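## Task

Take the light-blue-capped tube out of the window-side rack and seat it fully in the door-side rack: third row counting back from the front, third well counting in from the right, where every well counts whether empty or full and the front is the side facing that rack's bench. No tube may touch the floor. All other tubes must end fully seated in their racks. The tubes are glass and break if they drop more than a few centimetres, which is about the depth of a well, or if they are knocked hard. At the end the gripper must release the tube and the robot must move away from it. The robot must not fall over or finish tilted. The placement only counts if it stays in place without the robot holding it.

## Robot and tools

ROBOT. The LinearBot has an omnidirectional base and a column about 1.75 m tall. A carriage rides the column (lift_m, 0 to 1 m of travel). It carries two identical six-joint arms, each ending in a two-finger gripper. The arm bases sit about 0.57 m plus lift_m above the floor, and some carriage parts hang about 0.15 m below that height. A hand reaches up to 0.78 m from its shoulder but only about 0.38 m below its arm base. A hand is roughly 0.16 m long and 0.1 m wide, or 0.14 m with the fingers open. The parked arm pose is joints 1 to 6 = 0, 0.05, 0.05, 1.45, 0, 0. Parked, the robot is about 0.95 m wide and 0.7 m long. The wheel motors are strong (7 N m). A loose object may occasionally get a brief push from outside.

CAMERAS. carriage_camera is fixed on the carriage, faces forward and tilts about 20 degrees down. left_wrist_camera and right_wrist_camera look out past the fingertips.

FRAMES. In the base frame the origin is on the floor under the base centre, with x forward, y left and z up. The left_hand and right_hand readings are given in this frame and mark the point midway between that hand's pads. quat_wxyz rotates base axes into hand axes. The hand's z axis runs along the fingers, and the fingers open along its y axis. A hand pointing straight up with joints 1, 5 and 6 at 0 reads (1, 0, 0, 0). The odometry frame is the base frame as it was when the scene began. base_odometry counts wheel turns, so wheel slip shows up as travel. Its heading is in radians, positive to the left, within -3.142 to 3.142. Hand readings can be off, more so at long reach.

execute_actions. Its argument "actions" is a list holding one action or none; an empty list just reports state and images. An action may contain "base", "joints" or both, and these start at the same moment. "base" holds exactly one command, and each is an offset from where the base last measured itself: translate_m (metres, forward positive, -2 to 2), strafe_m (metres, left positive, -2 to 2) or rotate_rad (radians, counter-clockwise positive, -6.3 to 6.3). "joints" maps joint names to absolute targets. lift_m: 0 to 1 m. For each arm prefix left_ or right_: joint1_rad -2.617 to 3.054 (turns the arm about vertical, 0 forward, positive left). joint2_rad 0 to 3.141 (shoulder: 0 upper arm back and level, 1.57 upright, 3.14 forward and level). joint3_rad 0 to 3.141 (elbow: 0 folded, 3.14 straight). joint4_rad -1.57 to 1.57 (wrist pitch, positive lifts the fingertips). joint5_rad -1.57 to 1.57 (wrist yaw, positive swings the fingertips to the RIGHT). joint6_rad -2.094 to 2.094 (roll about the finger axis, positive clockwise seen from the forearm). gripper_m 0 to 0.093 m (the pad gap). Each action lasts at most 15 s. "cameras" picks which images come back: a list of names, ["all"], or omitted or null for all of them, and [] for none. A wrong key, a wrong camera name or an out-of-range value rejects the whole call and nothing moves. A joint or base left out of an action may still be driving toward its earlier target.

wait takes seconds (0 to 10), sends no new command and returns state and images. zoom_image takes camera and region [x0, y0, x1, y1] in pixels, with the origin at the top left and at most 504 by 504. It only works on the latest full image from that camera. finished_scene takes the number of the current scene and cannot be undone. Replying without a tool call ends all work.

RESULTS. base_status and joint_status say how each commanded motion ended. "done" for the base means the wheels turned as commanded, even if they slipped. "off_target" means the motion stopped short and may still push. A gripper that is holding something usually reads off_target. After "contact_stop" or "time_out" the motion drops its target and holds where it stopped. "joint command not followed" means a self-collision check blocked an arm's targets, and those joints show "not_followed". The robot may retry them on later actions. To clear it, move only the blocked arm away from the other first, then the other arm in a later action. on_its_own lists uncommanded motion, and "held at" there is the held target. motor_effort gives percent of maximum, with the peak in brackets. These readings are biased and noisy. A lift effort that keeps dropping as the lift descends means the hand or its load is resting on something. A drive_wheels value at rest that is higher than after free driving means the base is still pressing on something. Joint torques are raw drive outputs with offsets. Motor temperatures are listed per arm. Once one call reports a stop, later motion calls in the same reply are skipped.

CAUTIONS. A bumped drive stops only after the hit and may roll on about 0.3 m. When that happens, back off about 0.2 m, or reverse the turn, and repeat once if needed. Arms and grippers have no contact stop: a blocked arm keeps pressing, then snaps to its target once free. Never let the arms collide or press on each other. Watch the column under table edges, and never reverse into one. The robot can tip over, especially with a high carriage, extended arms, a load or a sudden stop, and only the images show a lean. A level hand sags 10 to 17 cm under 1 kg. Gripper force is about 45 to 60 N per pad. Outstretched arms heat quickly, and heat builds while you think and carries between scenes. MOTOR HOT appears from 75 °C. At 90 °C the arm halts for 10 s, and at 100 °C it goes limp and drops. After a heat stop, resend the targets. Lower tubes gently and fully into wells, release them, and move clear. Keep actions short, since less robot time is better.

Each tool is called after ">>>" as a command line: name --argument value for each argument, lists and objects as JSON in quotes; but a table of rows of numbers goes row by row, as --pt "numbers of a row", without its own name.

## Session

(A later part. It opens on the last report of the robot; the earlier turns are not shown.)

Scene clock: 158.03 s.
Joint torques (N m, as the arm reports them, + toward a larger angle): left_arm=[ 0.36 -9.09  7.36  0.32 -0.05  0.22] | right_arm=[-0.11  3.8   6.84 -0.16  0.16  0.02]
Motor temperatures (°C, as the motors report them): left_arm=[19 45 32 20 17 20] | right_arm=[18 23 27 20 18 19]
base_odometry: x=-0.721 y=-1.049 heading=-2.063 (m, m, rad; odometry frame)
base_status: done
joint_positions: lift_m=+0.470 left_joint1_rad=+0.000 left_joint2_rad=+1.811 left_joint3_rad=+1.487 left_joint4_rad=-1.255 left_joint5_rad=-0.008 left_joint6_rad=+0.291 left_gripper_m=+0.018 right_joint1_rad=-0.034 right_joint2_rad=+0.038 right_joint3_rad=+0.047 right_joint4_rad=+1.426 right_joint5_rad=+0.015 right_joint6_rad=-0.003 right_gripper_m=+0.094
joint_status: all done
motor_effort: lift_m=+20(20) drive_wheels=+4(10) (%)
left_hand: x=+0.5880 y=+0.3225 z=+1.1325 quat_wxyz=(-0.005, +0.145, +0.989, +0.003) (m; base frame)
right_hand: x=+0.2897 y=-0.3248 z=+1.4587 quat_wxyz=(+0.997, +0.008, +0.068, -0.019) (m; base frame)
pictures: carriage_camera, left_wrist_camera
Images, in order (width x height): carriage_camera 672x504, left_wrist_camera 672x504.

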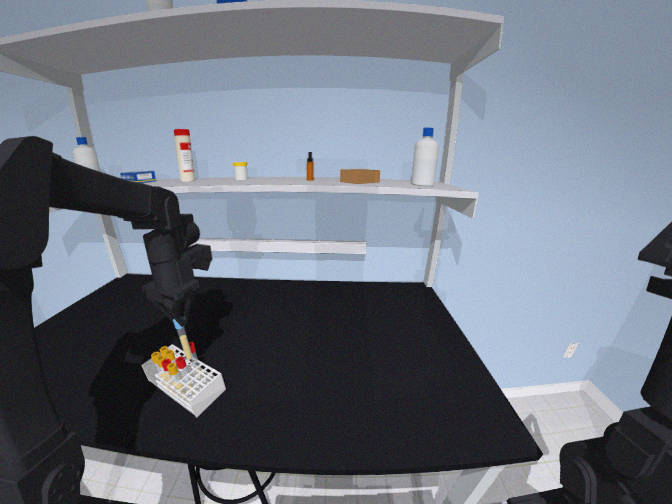

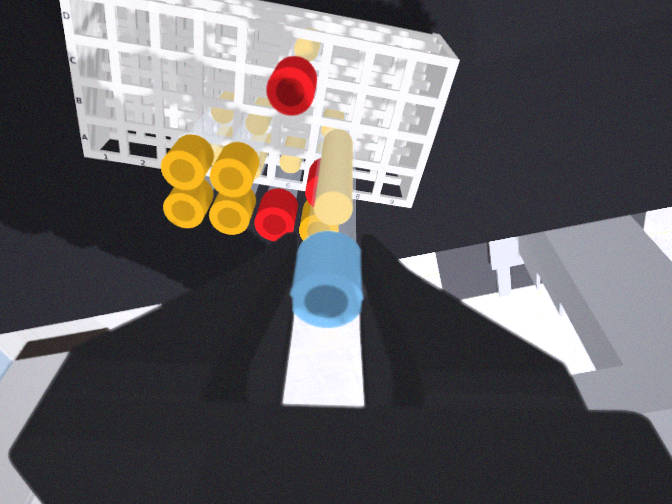

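>>> execute_actions --actions '[{"joints": {"lift_m": 0.445}}]' --cameras '["carriage_camera", "left_wrist_camera"]'

>>> zoom_image --camera "left_wrist_camera" --region '[220, 0, 460, 200]'

>>> zoom_image --camera "carriage_camera" --region '[150, 320, 230, 400]'

Scene clock: 173.37 s.
Joint torques (N m, as the arm reports them, + toward a larger angle): left_arm=[ 0.36 -9.08  7.32  0.32 -0.05  0.22] | right_arm=[-0.02  3.87  6.51 -0.1   0.1  -0.01]
Motor temperatures (°C, as the motors report them): left_arm=[19 47 32 20 17 20] | right_arm=[18 23 27 20 18 19]
base_odometry: x=-0.721 y=-1.049 heading=-2.063 (m, m, rad; odometry frame)
base_status: not commanded
joint_positions: lift_m=+0.445 left_joint1_rad=+0.000 left_joint2_rad=+1.810 left_joint3_rad=+1.487 left_joint4_rad=-1.256 left_joint5_rad=-0.008 left_joint6_rad=+0.291 left_gripper_m=+0.018 right_joint1_rad=-0.034 right_joint2_rad=+0.038 right_joint3_rad=+0.047 right_joint4_rad=+1.426 right_joint5_rad=+0.015 right_joint6_rad=-0.003 right_gripper_m=+0.094
joint_status: all done
motor_effort: lift_m=+20(21) drive_wheels=-1(3) (%)
left_hand: x=+0.5879 y=+0.3225 z=+1.1076 quat_wxyz=(-0.005, +0.145, +0.989, +0.003) (m; base frame)
right_hand: x=+0.2897 y=-0.3248 z=+1.4337 quat_wxyz=(+0.997, +0.008, +0.068, -0.019) (m; base frame)
pictures: carriage_camera, left_wrist_camera
Images, in order (width x height): carriage_camera 672x504, left_wrist_camera 672x504.

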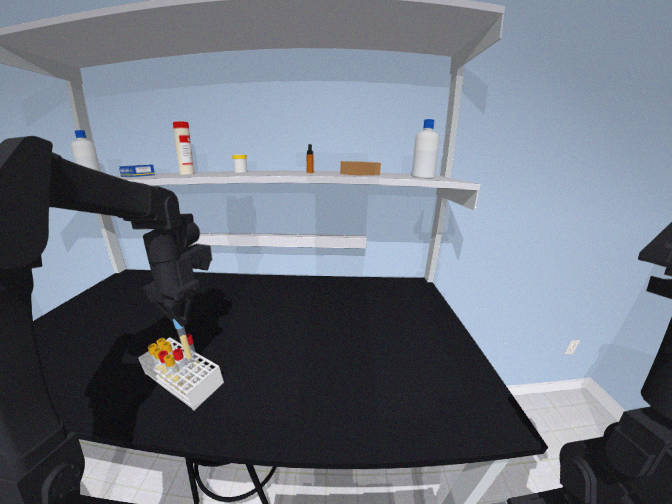

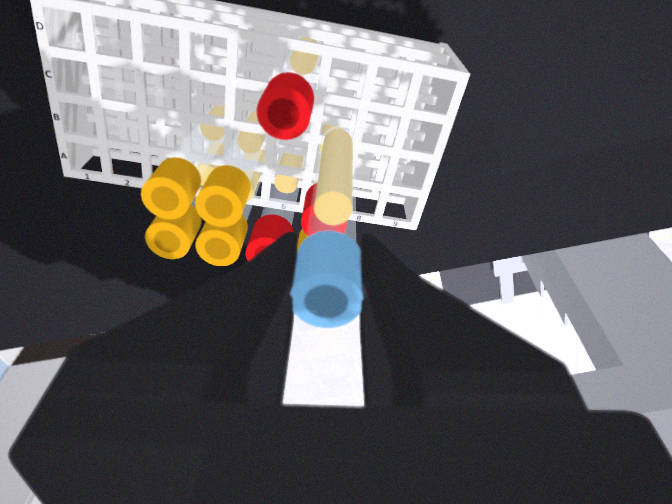

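Region (220, 0, 460, 200) of left_wrist_camera's 672x504 image, scaled by 2.100, with more detail than that image has.

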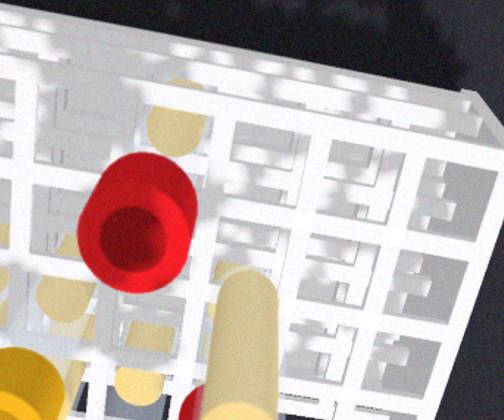

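Region (150, 320, 230, 400) of carriage_camera's 672x504 image, scaled by 6.300, with more detail than that image has.

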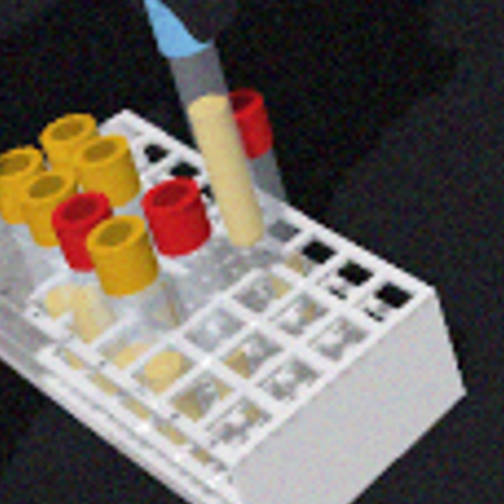

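>>> execute_actions --actions '[{"joints": {"lift_m": 0.428}}]' --cameras '["carriage_camera", "left_wrist_camera"]'

>>> zoom_image --camera "left_wrist_camera" --region '[220, 0, 460, 200]'

>>> zoom_image --camera "carriage_camera" --region '[150, 320, 230, 400]'

Scene clock: 186.67 s.
Joint torques (N m, as the arm reports them, + toward a larger angle): left_arm=[ 0.34 -9.1   7.35  0.32 -0.04  0.22] | right_arm=[-0.1   3.81  6.85 -0.15  0.13 -0.03]
Motor temperatures (°C, as the motors report them): left_arm=[19 47 32 20 17 20] | right_arm=[18 23 27 20 18 19]
base_odometry: x=-0.722 y=-1.049 heading=-2.063 (m, m, rad; odometry frame)
base_status: not commanded
joint_positions: lift_m=+0.428 left_joint1_rad=+0.000 left_joint2_rad=+1.811 left_joint3_rad=+1.487 left_joint4_rad=-1.256 left_joint5_rad=-0.008 left_joint6_rad=+0.291 left_gripper_m=+0.018 right_joint1_rad=-0.034 right_joint2_rad=+0.038 right_joint3_rad=+0.047 right_joint4_rad=+1.427 right_joint5_rad=+0.015 right_joint6_rad=-0.003 right_gripper_m=+0.094
joint_status: all done
motor_effort: lift_m=+21(21) drive_wheels=+0(1) (%)
left_hand: x=+0.5878 y=+0.3225 z=+1.0904 quat_wxyz=(-0.005, +0.145, +0.989, +0.003) (m; base frame)
right_hand: x=+0.2896 y=-0.3248 z=+1.4166 quat_wxyz=(+0.997, +0.008, +0.068, -0.019) (m; base frame)
pictures: carriage_camera, left_wrist_camera
Images, in order (width x height): carriage_camera 672x504, left_wrist_camera 672x504.

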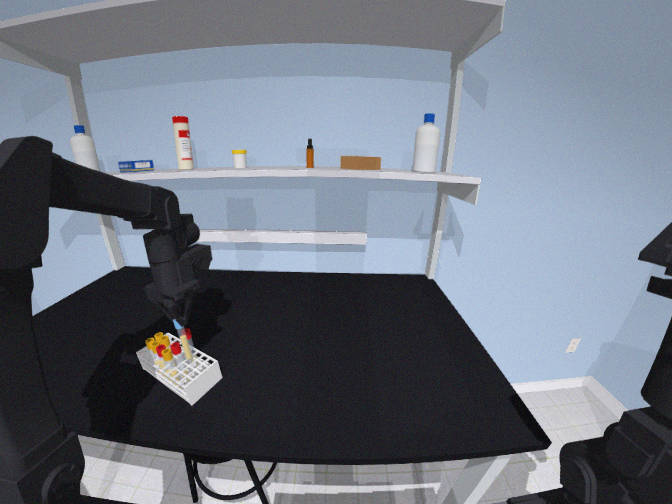

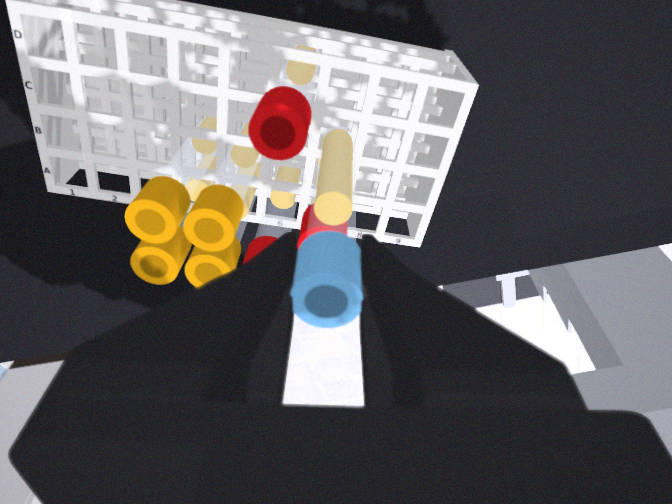

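Region (220, 0, 460, 200) of left_wrist_camera's 672x504 image, scaled by 2.100, with more detail than that image has.

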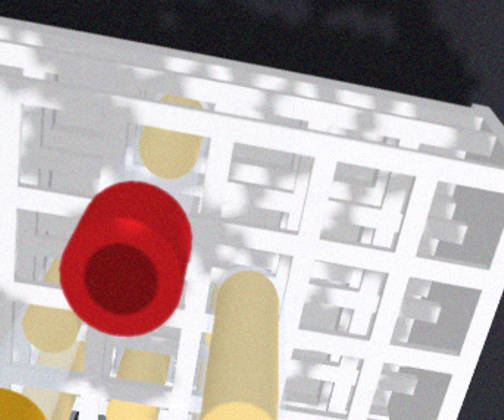

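Region (150, 320, 230, 400) of carriage_camera's 672x504 image, scaled by 6.300, with more detail than that image has.

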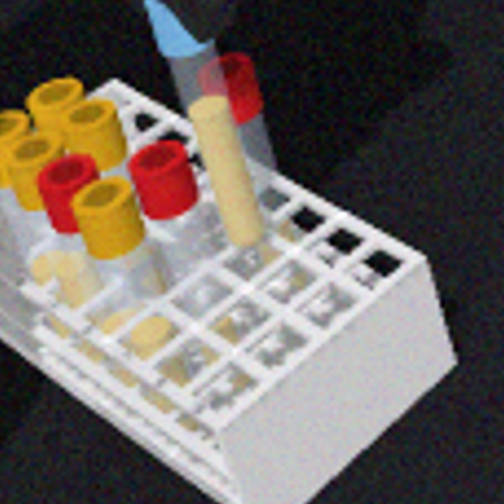

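>>> execute_actions --actions '[{"base": {"translate_m": -0.0015}}]' --cameras '[]'

>>> execute_actions --actions '[{"joints": {"lift_m": 0.412}}]' --cameras '["carriage_camera", "left_wrist_camera"]'

>>> zoom_image --camera "left_wrist_camera" --region '[220, 40, 460, 240]'

>>> zoom_image --camera "carriage_camera" --region '[150, 310, 230, 390]'

Scene clock: 193.80 s.
Joint torques (N m, as the arm reports them, + toward a larger angle): left_arm=[ 0.34 -9.01  7.31  0.32 -0.04  0.22] | right_arm=[-0.01  3.75  6.84 -0.11  0.06  0.04]
Motor temperatures (°C, as the motors report them): left_arm=[19 48 32 20 17 20] | right_arm=[18 23 27 20 18 19]
base_odometry: x=-0.721 y=-1.048 heading=-2.063 (m, m, rad; odometry frame)
base_status: done
joint_positions: lift_m=+0.428 left_joint1_rad=+0.000 left_joint2_rad=+1.809 left_joint3_rad=+1.487 left_joint4_rad=-1.256 left_joint5_rad=-0.008 left_joint6_rad=+0.291 left_gripper_m=+0.018 right_joint1_rad=-0.034 right_joint2_rad=+0.038 right_joint3_rad=+0.047 right_joint4_rad=+1.427 right_joint5_rad=+0.015 right_joint6_rad=-0.003 right_gripper_m=+0.094
joint_status: not commanded
motor_effort: lift_m=+21(21) drive_wheels=+2(8) (%)
left_hand: x=+0.5879 y=+0.3225 z=+1.0908 quat_wxyz=(-0.004, +0.145, +0.989, +0.003) (m; base frame)
right_hand: x=+0.2894 y=-0.3248 z=+1.4166 quat_wxyz=(+0.998, +0.008, +0.067, -0.019) (m; base frame)
pictures: none
No camera images: the call's "cameras" was empty. Leave "cameras" out to get every camera's image.

Scene clock: 194.33 s.
Joint torques (N m, as the arm reports them, + toward a larger angle): left_arm=[ 0.37 -9.17  7.36  0.32 -0.04  0.22] | right_arm=[ 0.    3.8   6.71 -0.1   0.12 -0.02]
Motor temperatures (°C, as the motors report them): left_arm=[19 48 32 20 17 20] | right_arm=[18 23 27 20 18 19]
base_odometry: x=-0.721 y=-1.048 heading=-2.063 (m, m, rad; odometry frame)
base_status: not commanded
joint_positions: lift_m=+0.412 left_joint1_rad=+0.000 left_joint2_rad=+1.811 left_joint3_rad=+1.487 left_joint4_rad=-1.256 left_joint5_rad=-0.008 left_joint6_rad=+0.291 left_gripper_m=+0.018 right_joint1_rad=-0.034 right_joint2_rad=+0.038 right_joint3_rad=+0.047 right_joint4_rad=+1.427 right_joint5_rad=+0.015 right_joint6_rad=-0.003 right_gripper_m=+0.094
joint_status: all done
motor_effort: lift_m=+21(22) drive_wheels=+0(0) (%)
left_hand: x=+0.5878 y=+0.3225 z=+1.0742 quat_wxyz=(-0.005, +0.145, +0.989, +0.003) (m; base frame)
right_hand: x=+0.2894 y=-0.3248 z=+1.4007 quat_wxyz=(+0.998, +0.008, +0.067, -0.019) (m; base frame)
pictures: carriage_camera, left_wrist_camera
Images, in order (width x height): carriage_camera 672x504, left_wrist_camera 672x504.

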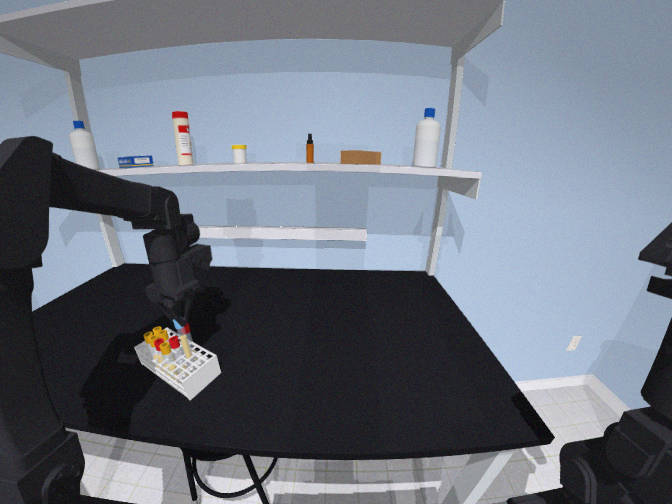

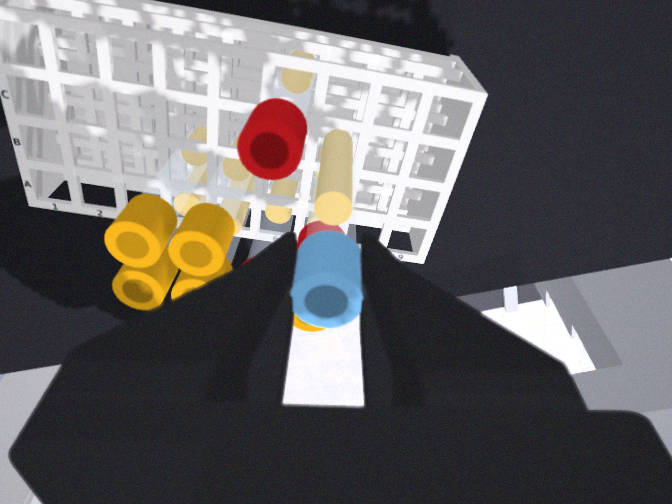

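Region (220, 40, 460, 240) of left_wrist_camera's 672x504 image, scaled by 2.100, with more detail than that image has.

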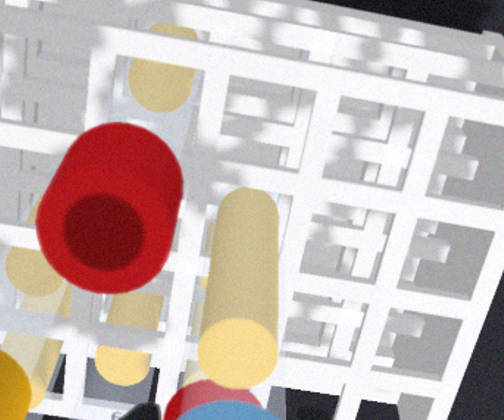

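Region (150, 310, 230, 390) of carriage_camera's 672x504 image, scaled by 6.300, with more detail than that image has.

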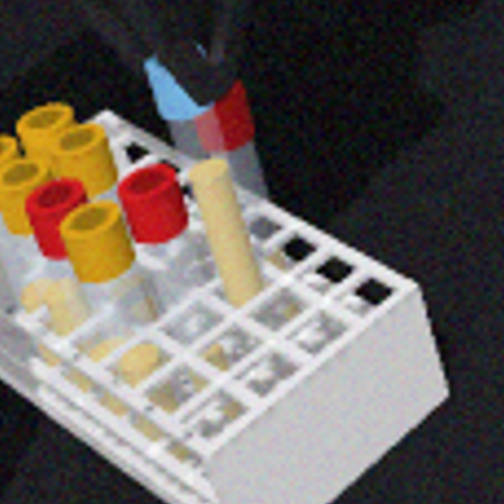

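>>> execute_actions --actions '[{"joints": {"lift_m": 0.392}}]' --cameras '["carriage_camera", "left_wrist_camera"]'

>>> zoom_image --camera "carriage_camera" --region '[140, 300, 220, 380]'

Scene clock: 201.30 s.
Joint torques (N m, as the arm reports them, + toward a larger angle): left_arm=[ 0.33 -9.09  7.37  0.33 -0.05  0.22] | right_arm=[-0.11  3.73  6.68 -0.13  0.15 -0.05]
Motor temperatures (°C, as the motors report them): left_arm=[19 48 32 20 17 20] | right_arm=[18 23 27 20 18 19]
base_odometry: x=-0.721 y=-1.048 heading=-2.063 (m, m, rad; odometry frame)
base_status: not commanded
joint_positions: lift_m=+0.392 left_joint1_rad=+0.000 left_joint2_rad=+1.810 left_joint3_rad=+1.487 left_joint4_rad=-1.256 left_joint5_rad=-0.008 left_joint6_rad=+0.291 left_gripper_m=+0.018 right_joint1_rad=-0.034 right_joint2_rad=+0.038 right_joint3_rad=+0.047 right_joint4_rad=+1.427 right_joint5_rad=+0.015 right_joint6_rad=-0.003 right_gripper_m=+0.094
joint_status: all done
motor_effort: lift_m=+20(21) drive_wheels=+0(2) (%)
left_hand: x=+0.5878 y=+0.3225 z=+1.0546 quat_wxyz=(-0.005, +0.145, +0.989, +0.003) (m; base frame)
right_hand: x=+0.2894 y=-0.3248 z=+1.3807 quat_wxyz=(+0.998, +0.008, +0.067, -0.019) (m; base frame)
pictures: carriage_camera, left_wrist_camera
Images, in order (width x height): carriage_camera 672x504, left_wrist_camera 672x504.

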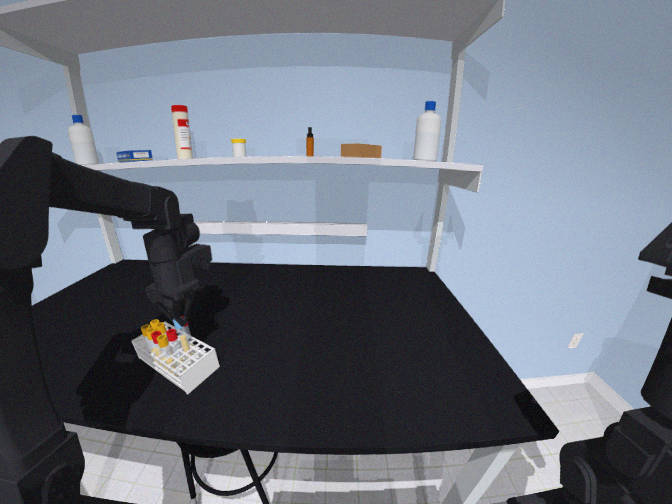

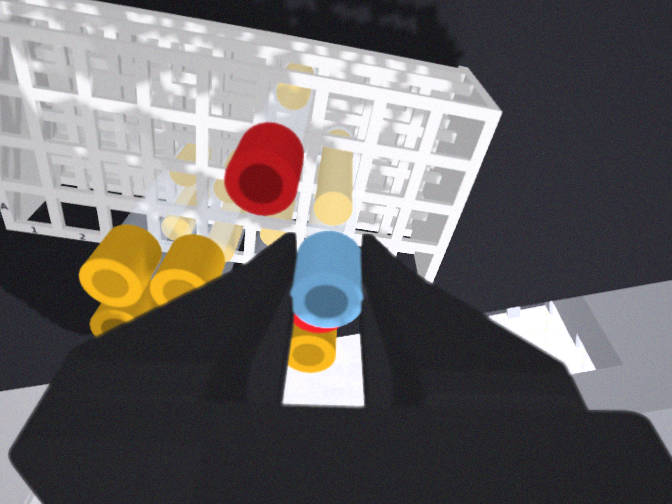

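Region (140, 300, 220, 380) of carriage_camera's 672x504 image, scaled by 6.300, with more detail than that image has.

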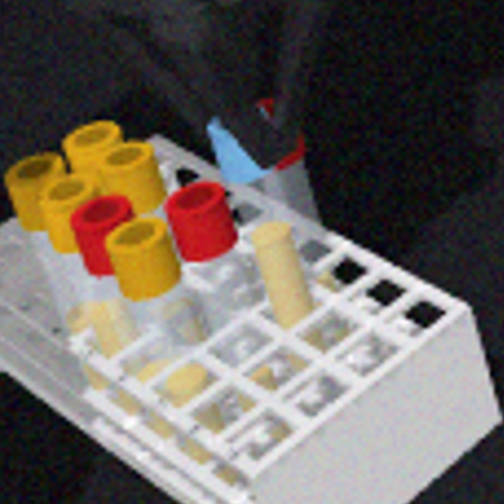

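>>> execute_actions --actions '[{"joints": {"left_joint6_rad": 0.42}}]' --cameras '[]'

>>> execute_actions --actions '[{"joints": {"lift_m": 0.38}}]' --cameras '["carriage_camera", "left_wrist_camera"]'

>>> zoom_image --camera "carriage_camera" --region '[140, 300, 220, 380]'

Scene clock: 219.07 s.
Joint torques (N m, as the arm reports them, + toward a larger angle): left_arm=[ 0.34 -9.08  7.35  0.32 -0.04  0.22] | right_arm=[-0.06  3.76  6.69 -0.15  0.15  0.02]
Motor temperatures (°C, as the motors report them): left_arm=[19 49 33 20 17 20] | right_arm=[18 23 27 20 18 19]
base_odometry: x=-0.721 y=-1.048 heading=-2.063 (m, m, rad; odometry frame)
base_status: not commanded
joint_positions: lift_m=+0.392 left_joint1_rad=+0.000 left_joint2_rad=+1.810 left_joint3_rad=+1.487 left_joint4_rad=-1.256 left_joint5_rad=-0.008 left_joint6_rad=+0.411 left_gripper_m=+0.018 right_joint1_rad=-0.034 right_joint2_rad=+0.038 right_joint3_rad=+0.047 right_joint4_rad=+1.427 right_joint5_rad=+0.015 right_joint6_rad=-0.003 right_gripper_m=+0.094
joint_status: all done
motor_effort: lift_m=+20(20) drive_wheels=+2(2) (%)
left_hand: x=+0.5878 y=+0.3225 z=+1.0546 quat_wxyz=(-0.005, +0.204, +0.979, +0.003) (m; base frame)
right_hand: x=+0.2894 y=-0.3248 z=+1.3807 quat_wxyz=(+0.998, +0.008, +0.067, -0.019) (m; base frame)
pictures: none
No camera images: the call's "cameras" was empty. Leave "cameras" out to get every camera's image.

Scene clock: 219.57 s.
Joint torques (N m, as the arm reports them, + toward a larger angle): left_arm=[ 0.34 -9.03  7.36  0.32 -0.04  0.22] | right_arm=[-0.02  3.72  6.84 -0.1   0.13  0.01]
Motor temperatures (°C, as the motors report them): left_arm=[19 49 33 20 17 20] | right_arm=[18 23 27 20 18 19]
base_odometry: x=-0.721 y=-1.048 heading=-2.063 (m, m, rad; odometry frame)
base_status: not commanded
joint_positions: lift_m=+0.380 left_joint1_rad=+0.000 left_joint2_rad=+1.810 left_joint3_rad=+1.487 left_joint4_rad=-1.256 left_joint5_rad=-0.008 left_joint6_rad=+0.411 left_gripper_m=+0.018 right_joint1_rad=-0.034 right_joint2_rad=+0.038 right_joint3_rad=+0.047 right_joint4_rad=+1.427 right_joint5_rad=+0.015 right_joint6_rad=-0.003 right_gripper_m=+0.094
joint_status: all done
motor_effort: lift_m=+21(21) drive_wheels=+1(0) (%)
left_hand: x=+0.5877 y=+0.3225 z=+1.0427 quat_wxyz=(-0.005, +0.204, +0.979, +0.003) (m; base frame)
right_hand: x=+0.2894 y=-0.3248 z=+1.3687 quat_wxyz=(+0.998, +0.008, +0.067, -0.019) (m; base frame)
pictures: carriage_camera, left_wrist_camera
Images, in order (width x height): carriage_camera 672x504, left_wrist_camera 672x504.

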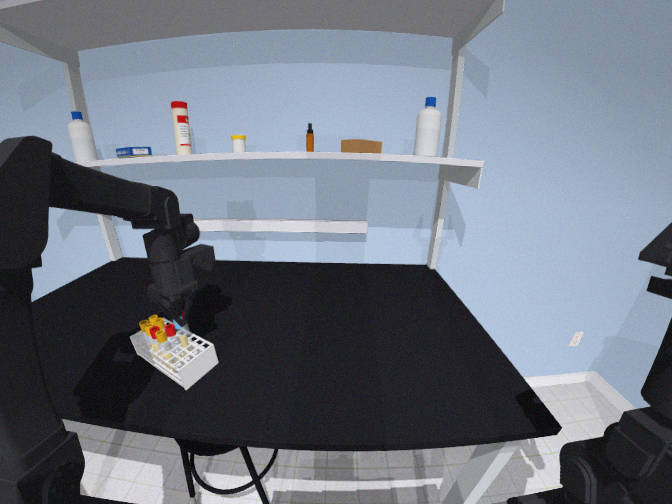

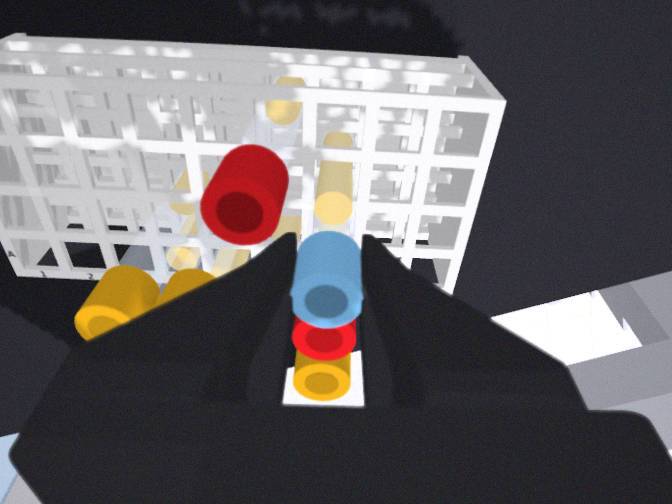

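Region (140, 300, 220, 380) of carriage_camera's 672x504 image, scaled by 6.300, with more detail than that image has.

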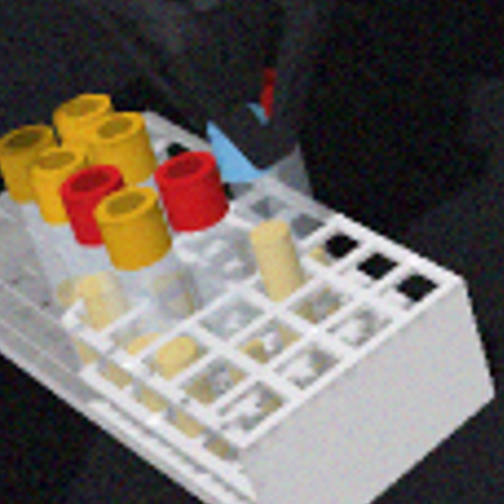

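>>> execute_actions --actions '[{"joints": {"lift_m": 0.376}}]' --cameras '["left_wrist_camera"]'

>>> execute_actions --actions '[{"joints": {"left_gripper_m": 0.027}}]' --cameras '["left_wrist_camera"]'

>>> execute_actions --actions '[{"joints": {"lift_m": 0.48}}]' --cameras '["carriage_camera", "left_wrist_camera"]'

>>> zoom_image --camera "carriage_camera" --region '[135, 320, 235, 420]'

Scene clock: 227.83 s.
Joint torques (N m, as the arm reports them, + toward a larger angle): left_arm=[ 0.3  -8.97  7.33  0.34 -0.04  0.22] | right_arm=[-0.12  3.76  6.65 -0.13  0.09 -0.03]
Motor temperatures (°C, as the motors report them): left_arm=[19 49 33 20 17 20] | right_arm=[18 23 27 20 18 19]
base_odometry: x=-0.721 y=-1.048 heading=-2.063 (m, m, rad; odometry frame)
base_status: not commanded
joint_positions: lift_m=+0.376 left_joint1_rad=+0.000 left_joint2_rad=+1.809 left_joint3_rad=+1.487 left_joint4_rad=-1.257 left_joint5_rad=-0.008 left_joint6_rad=+0.411 left_gripper_m=+0.018 right_joint1_rad=-0.034 right_joint2_rad=+0.038 right_joint3_rad=+0.047 right_joint4_rad=+1.428 right_joint5_rad=+0.015 right_joint6_rad=-0.003 right_gripper_m=+0.094
joint_status: all done
motor_effort: lift_m=+20(21) drive_wheels=+1(2) (%)
left_hand: x=+0.5876 y=+0.3225 z=+1.0389 quat_wxyz=(-0.005, +0.204, +0.979, +0.003) (m; base frame)
right_hand: x=+0.2893 y=-0.3248 z=+1.3647 quat_wxyz=(+0.998, +0.008, +0.067, -0.019) (m; base frame)
pictures: left_wrist_camera
Images, in order (width x height): left_wrist_camera 672x504.

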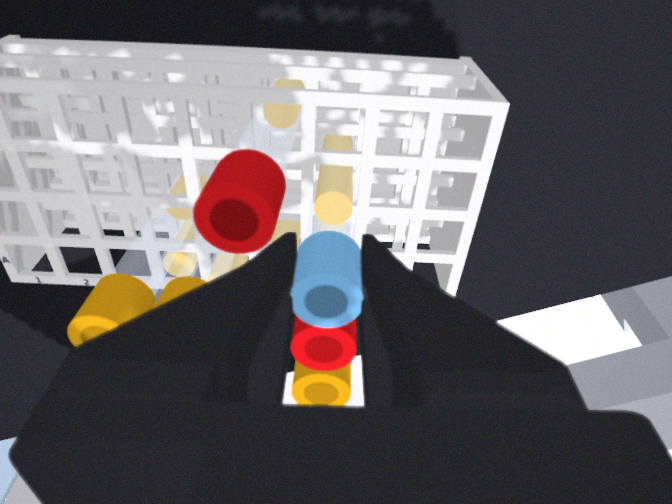

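Scene clock: 228.30 s.
Joint torques (N m, as the arm reports them, + toward a larger angle): left_arm=[ 0.36 -8.97  7.35  0.35 -0.03  0.22] | right_arm=[-0.19  3.62  6.87 -0.12  0.16 -0.02]
Motor temperatures (°C, as the motors report them): left_arm=[19 49 33 20 17 20] | right_arm=[18 23 27 20 18 19]
base_odometry: x=-0.721 y=-1.048 heading=-2.063 (m, m, rad; odometry frame)
base_status: not commanded
joint_positions: lift_m=+0.376 left_joint1_rad=+0.000 left_joint2_rad=+1.809 left_joint3_rad=+1.487 left_joint4_rad=-1.258 left_joint5_rad=-0.008 left_joint6_rad=+0.411 left_gripper_m=+0.027 right_joint1_rad=-0.034 right_joint2_rad=+0.038 right_joint3_rad=+0.047 right_joint4_rad=+1.428 right_joint5_rad=+0.015 right_joint6_rad=-0.003 right_gripper_m=+0.094
joint_status: all done
motor_effort: lift_m=+20(20) drive_wheels=+0(1) (%)
left_hand: x=+0.5874 y=+0.3225 z=+1.0389 quat_wxyz=(-0.005, +0.204, +0.979, +0.003) (m; base frame)
right_hand: x=+0.2893 y=-0.3248 z=+1.3647 quat_wxyz=(+0.998, +0.008, +0.067, -0.019) (m; base frame)
pictures: left_wrist_camera
Images, in order (width x height): left_wrist_camera 672x504.

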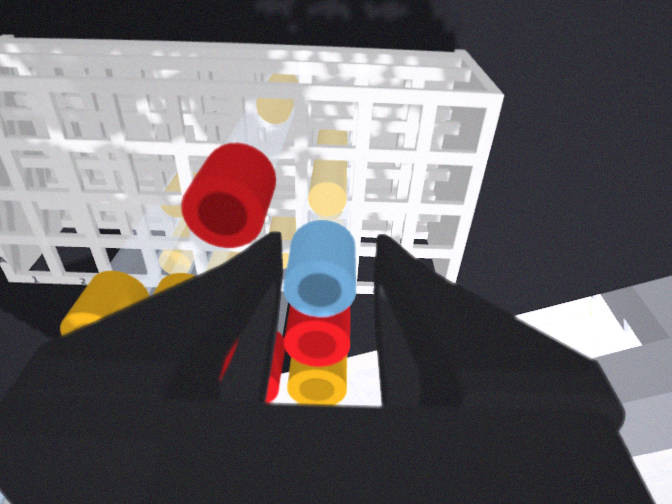

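Scene clock: 229.27 s.
Joint torques (N m, as the arm reports them, + toward a larger angle): left_arm=[ 0.3  -8.84  7.36  0.34 -0.03  0.22] | right_arm=[ 0.02  3.82  6.85 -0.12  0.08  0.  ]
Motor temperatures (°C, as the motors report them): left_arm=[19 49 33 20 17 20] | right_arm=[18 23 27 20 18 19]
base_odometry: x=-0.721 y=-1.048 heading=-2.063 (m, m, rad; odometry frame)
base_status: not commanded
joint_positions: lift_m=+0.480 left_joint1_rad=+0.000 left_joint2_rad=+1.808 left_joint3_rad=+1.487 left_joint4_rad=-1.258 left_joint5_rad=-0.008 left_joint6_rad=+0.411 left_gripper_m=+0.027 right_joint1_rad=-0.034 right_joint2_rad=+0.038 right_joint3_rad=+0.047 right_joint4_rad=+1.428 right_joint5_rad=+0.015 right_joint6_rad=-0.003 right_gripper_m=+0.094
joint_status: all done
motor_effort: lift_m=+19(24) drive_wheels=+2(0) (%)
left_hand: x=+0.5874 y=+0.3225 z=+1.1435 quat_wxyz=(-0.005, +0.204, +0.979, +0.003) (m; base frame)
right_hand: x=+0.2893 y=-0.3249 z=+1.4688 quat_wxyz=(+0.998, +0.009, +0.067, -0.019) (m; base frame)
pictures: carriage_camera, left_wrist_camera
Images, in order (width x height): carriage_camera 672x504, left_wrist_camera 672x504.

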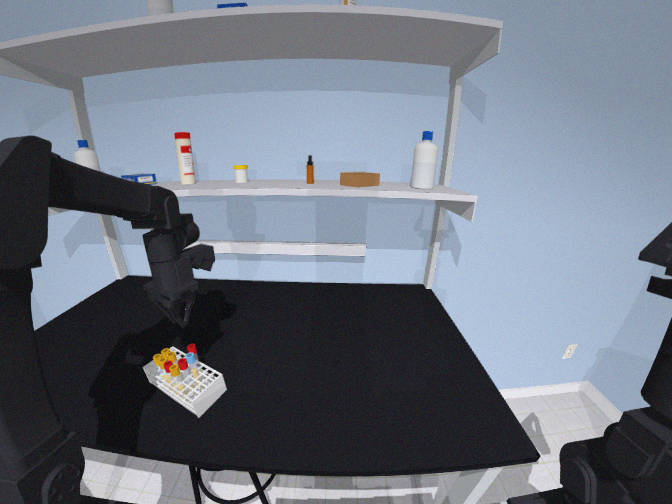

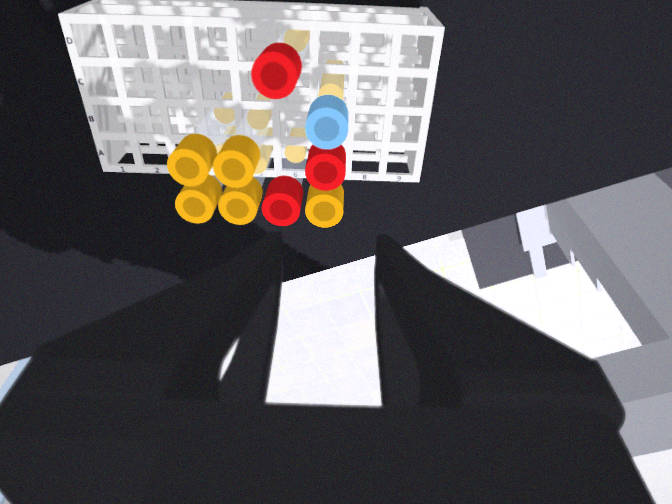

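Region (135, 320, 235, 420) of carriage_camera's 672x504 image, scaled by 5.040, with more detail than that image has.

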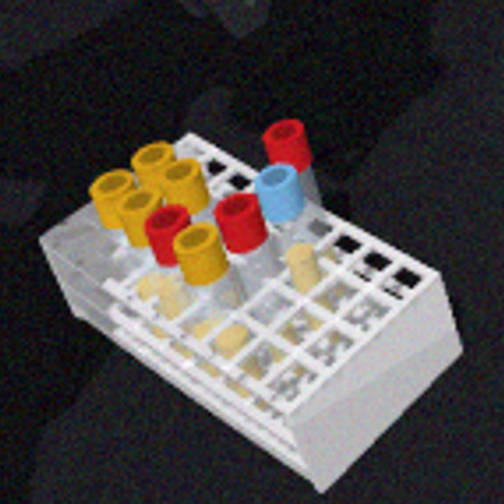

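>>> execute_actions --actions '[{"base": {"translate_m": -0.3}, "joints": {"left_joint2_rad": 0.05, "left_joint3_rad": 0.05, "left_joint4_rad": 1.45, "left_joint6_rad": 0}}]' --cameras '["carriage_camera"]'

>>> zoom_image --camera "carriage_camera" --region '[170, 260, 280, 350]'

Scene clock: 238.50 s.
Joint torques (N m, as the arm reports them, + toward a larger angle): left_arm=[ 0.34  2.75  4.95 -0.12 -0.07  0.06] | right_arm=[-0.09  3.76  6.67 -0.12  0.16  0.04]
Motor temperatures (°C, as the motors report them): left_arm=[19 48 33 21 17 20] | right_arm=[18 23 28 20 18 19]
base_odometry: x=-0.579 y=-0.783 heading=-2.063 (m, m, rad; odometry frame)
base_status: done
joint_positions: lift_m=+0.480 left_joint1_rad=+0.000 left_joint2_rad=+0.054 left_joint3_rad=+0.061 left_joint4_rad=+1.448 left_joint5_rad=-0.008 left_joint6_rad=+0.009 left_gripper_m=+0.027 right_joint1_rad=-0.034 right_joint2_rad=+0.038 right_joint3_rad=+0.047 right_joint4_rad=+1.429 right_joint5_rad=+0.015 right_joint6_rad=-0.003 right_gripper_m=+0.094
joint_status: all done
motor_effort: lift_m=+20(20) drive_wheels=+1(12) (%)
left_hand: x=+0.2850 y=+0.3225 z=+1.4732 quat_wxyz=(+0.998, -0.004, +0.057, +0.005) (m; base frame)
right_hand: x=+0.2891 y=-0.3249 z=+1.4688 quat_wxyz=(+0.998, +0.009, +0.066, -0.019) (m; base frame)
pictures: carriage_camera
Images, in order (width x height): carriage_camera 672x504.

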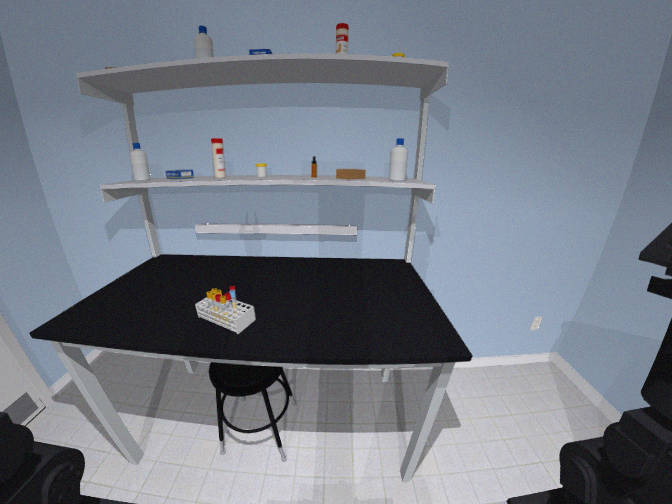

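Region (170, 260, 280, 350) of carriage_camera's 672x504 image, scaled by 4.582, with more detail than that image has; it fills the top 412 rows of this view, and the rest is white.

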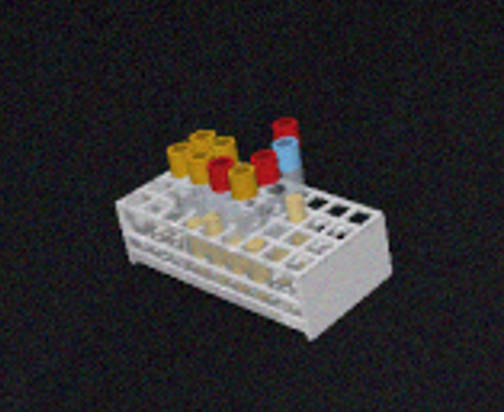

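>>> finished_scene --scene 2

The scene is finished: the task was done.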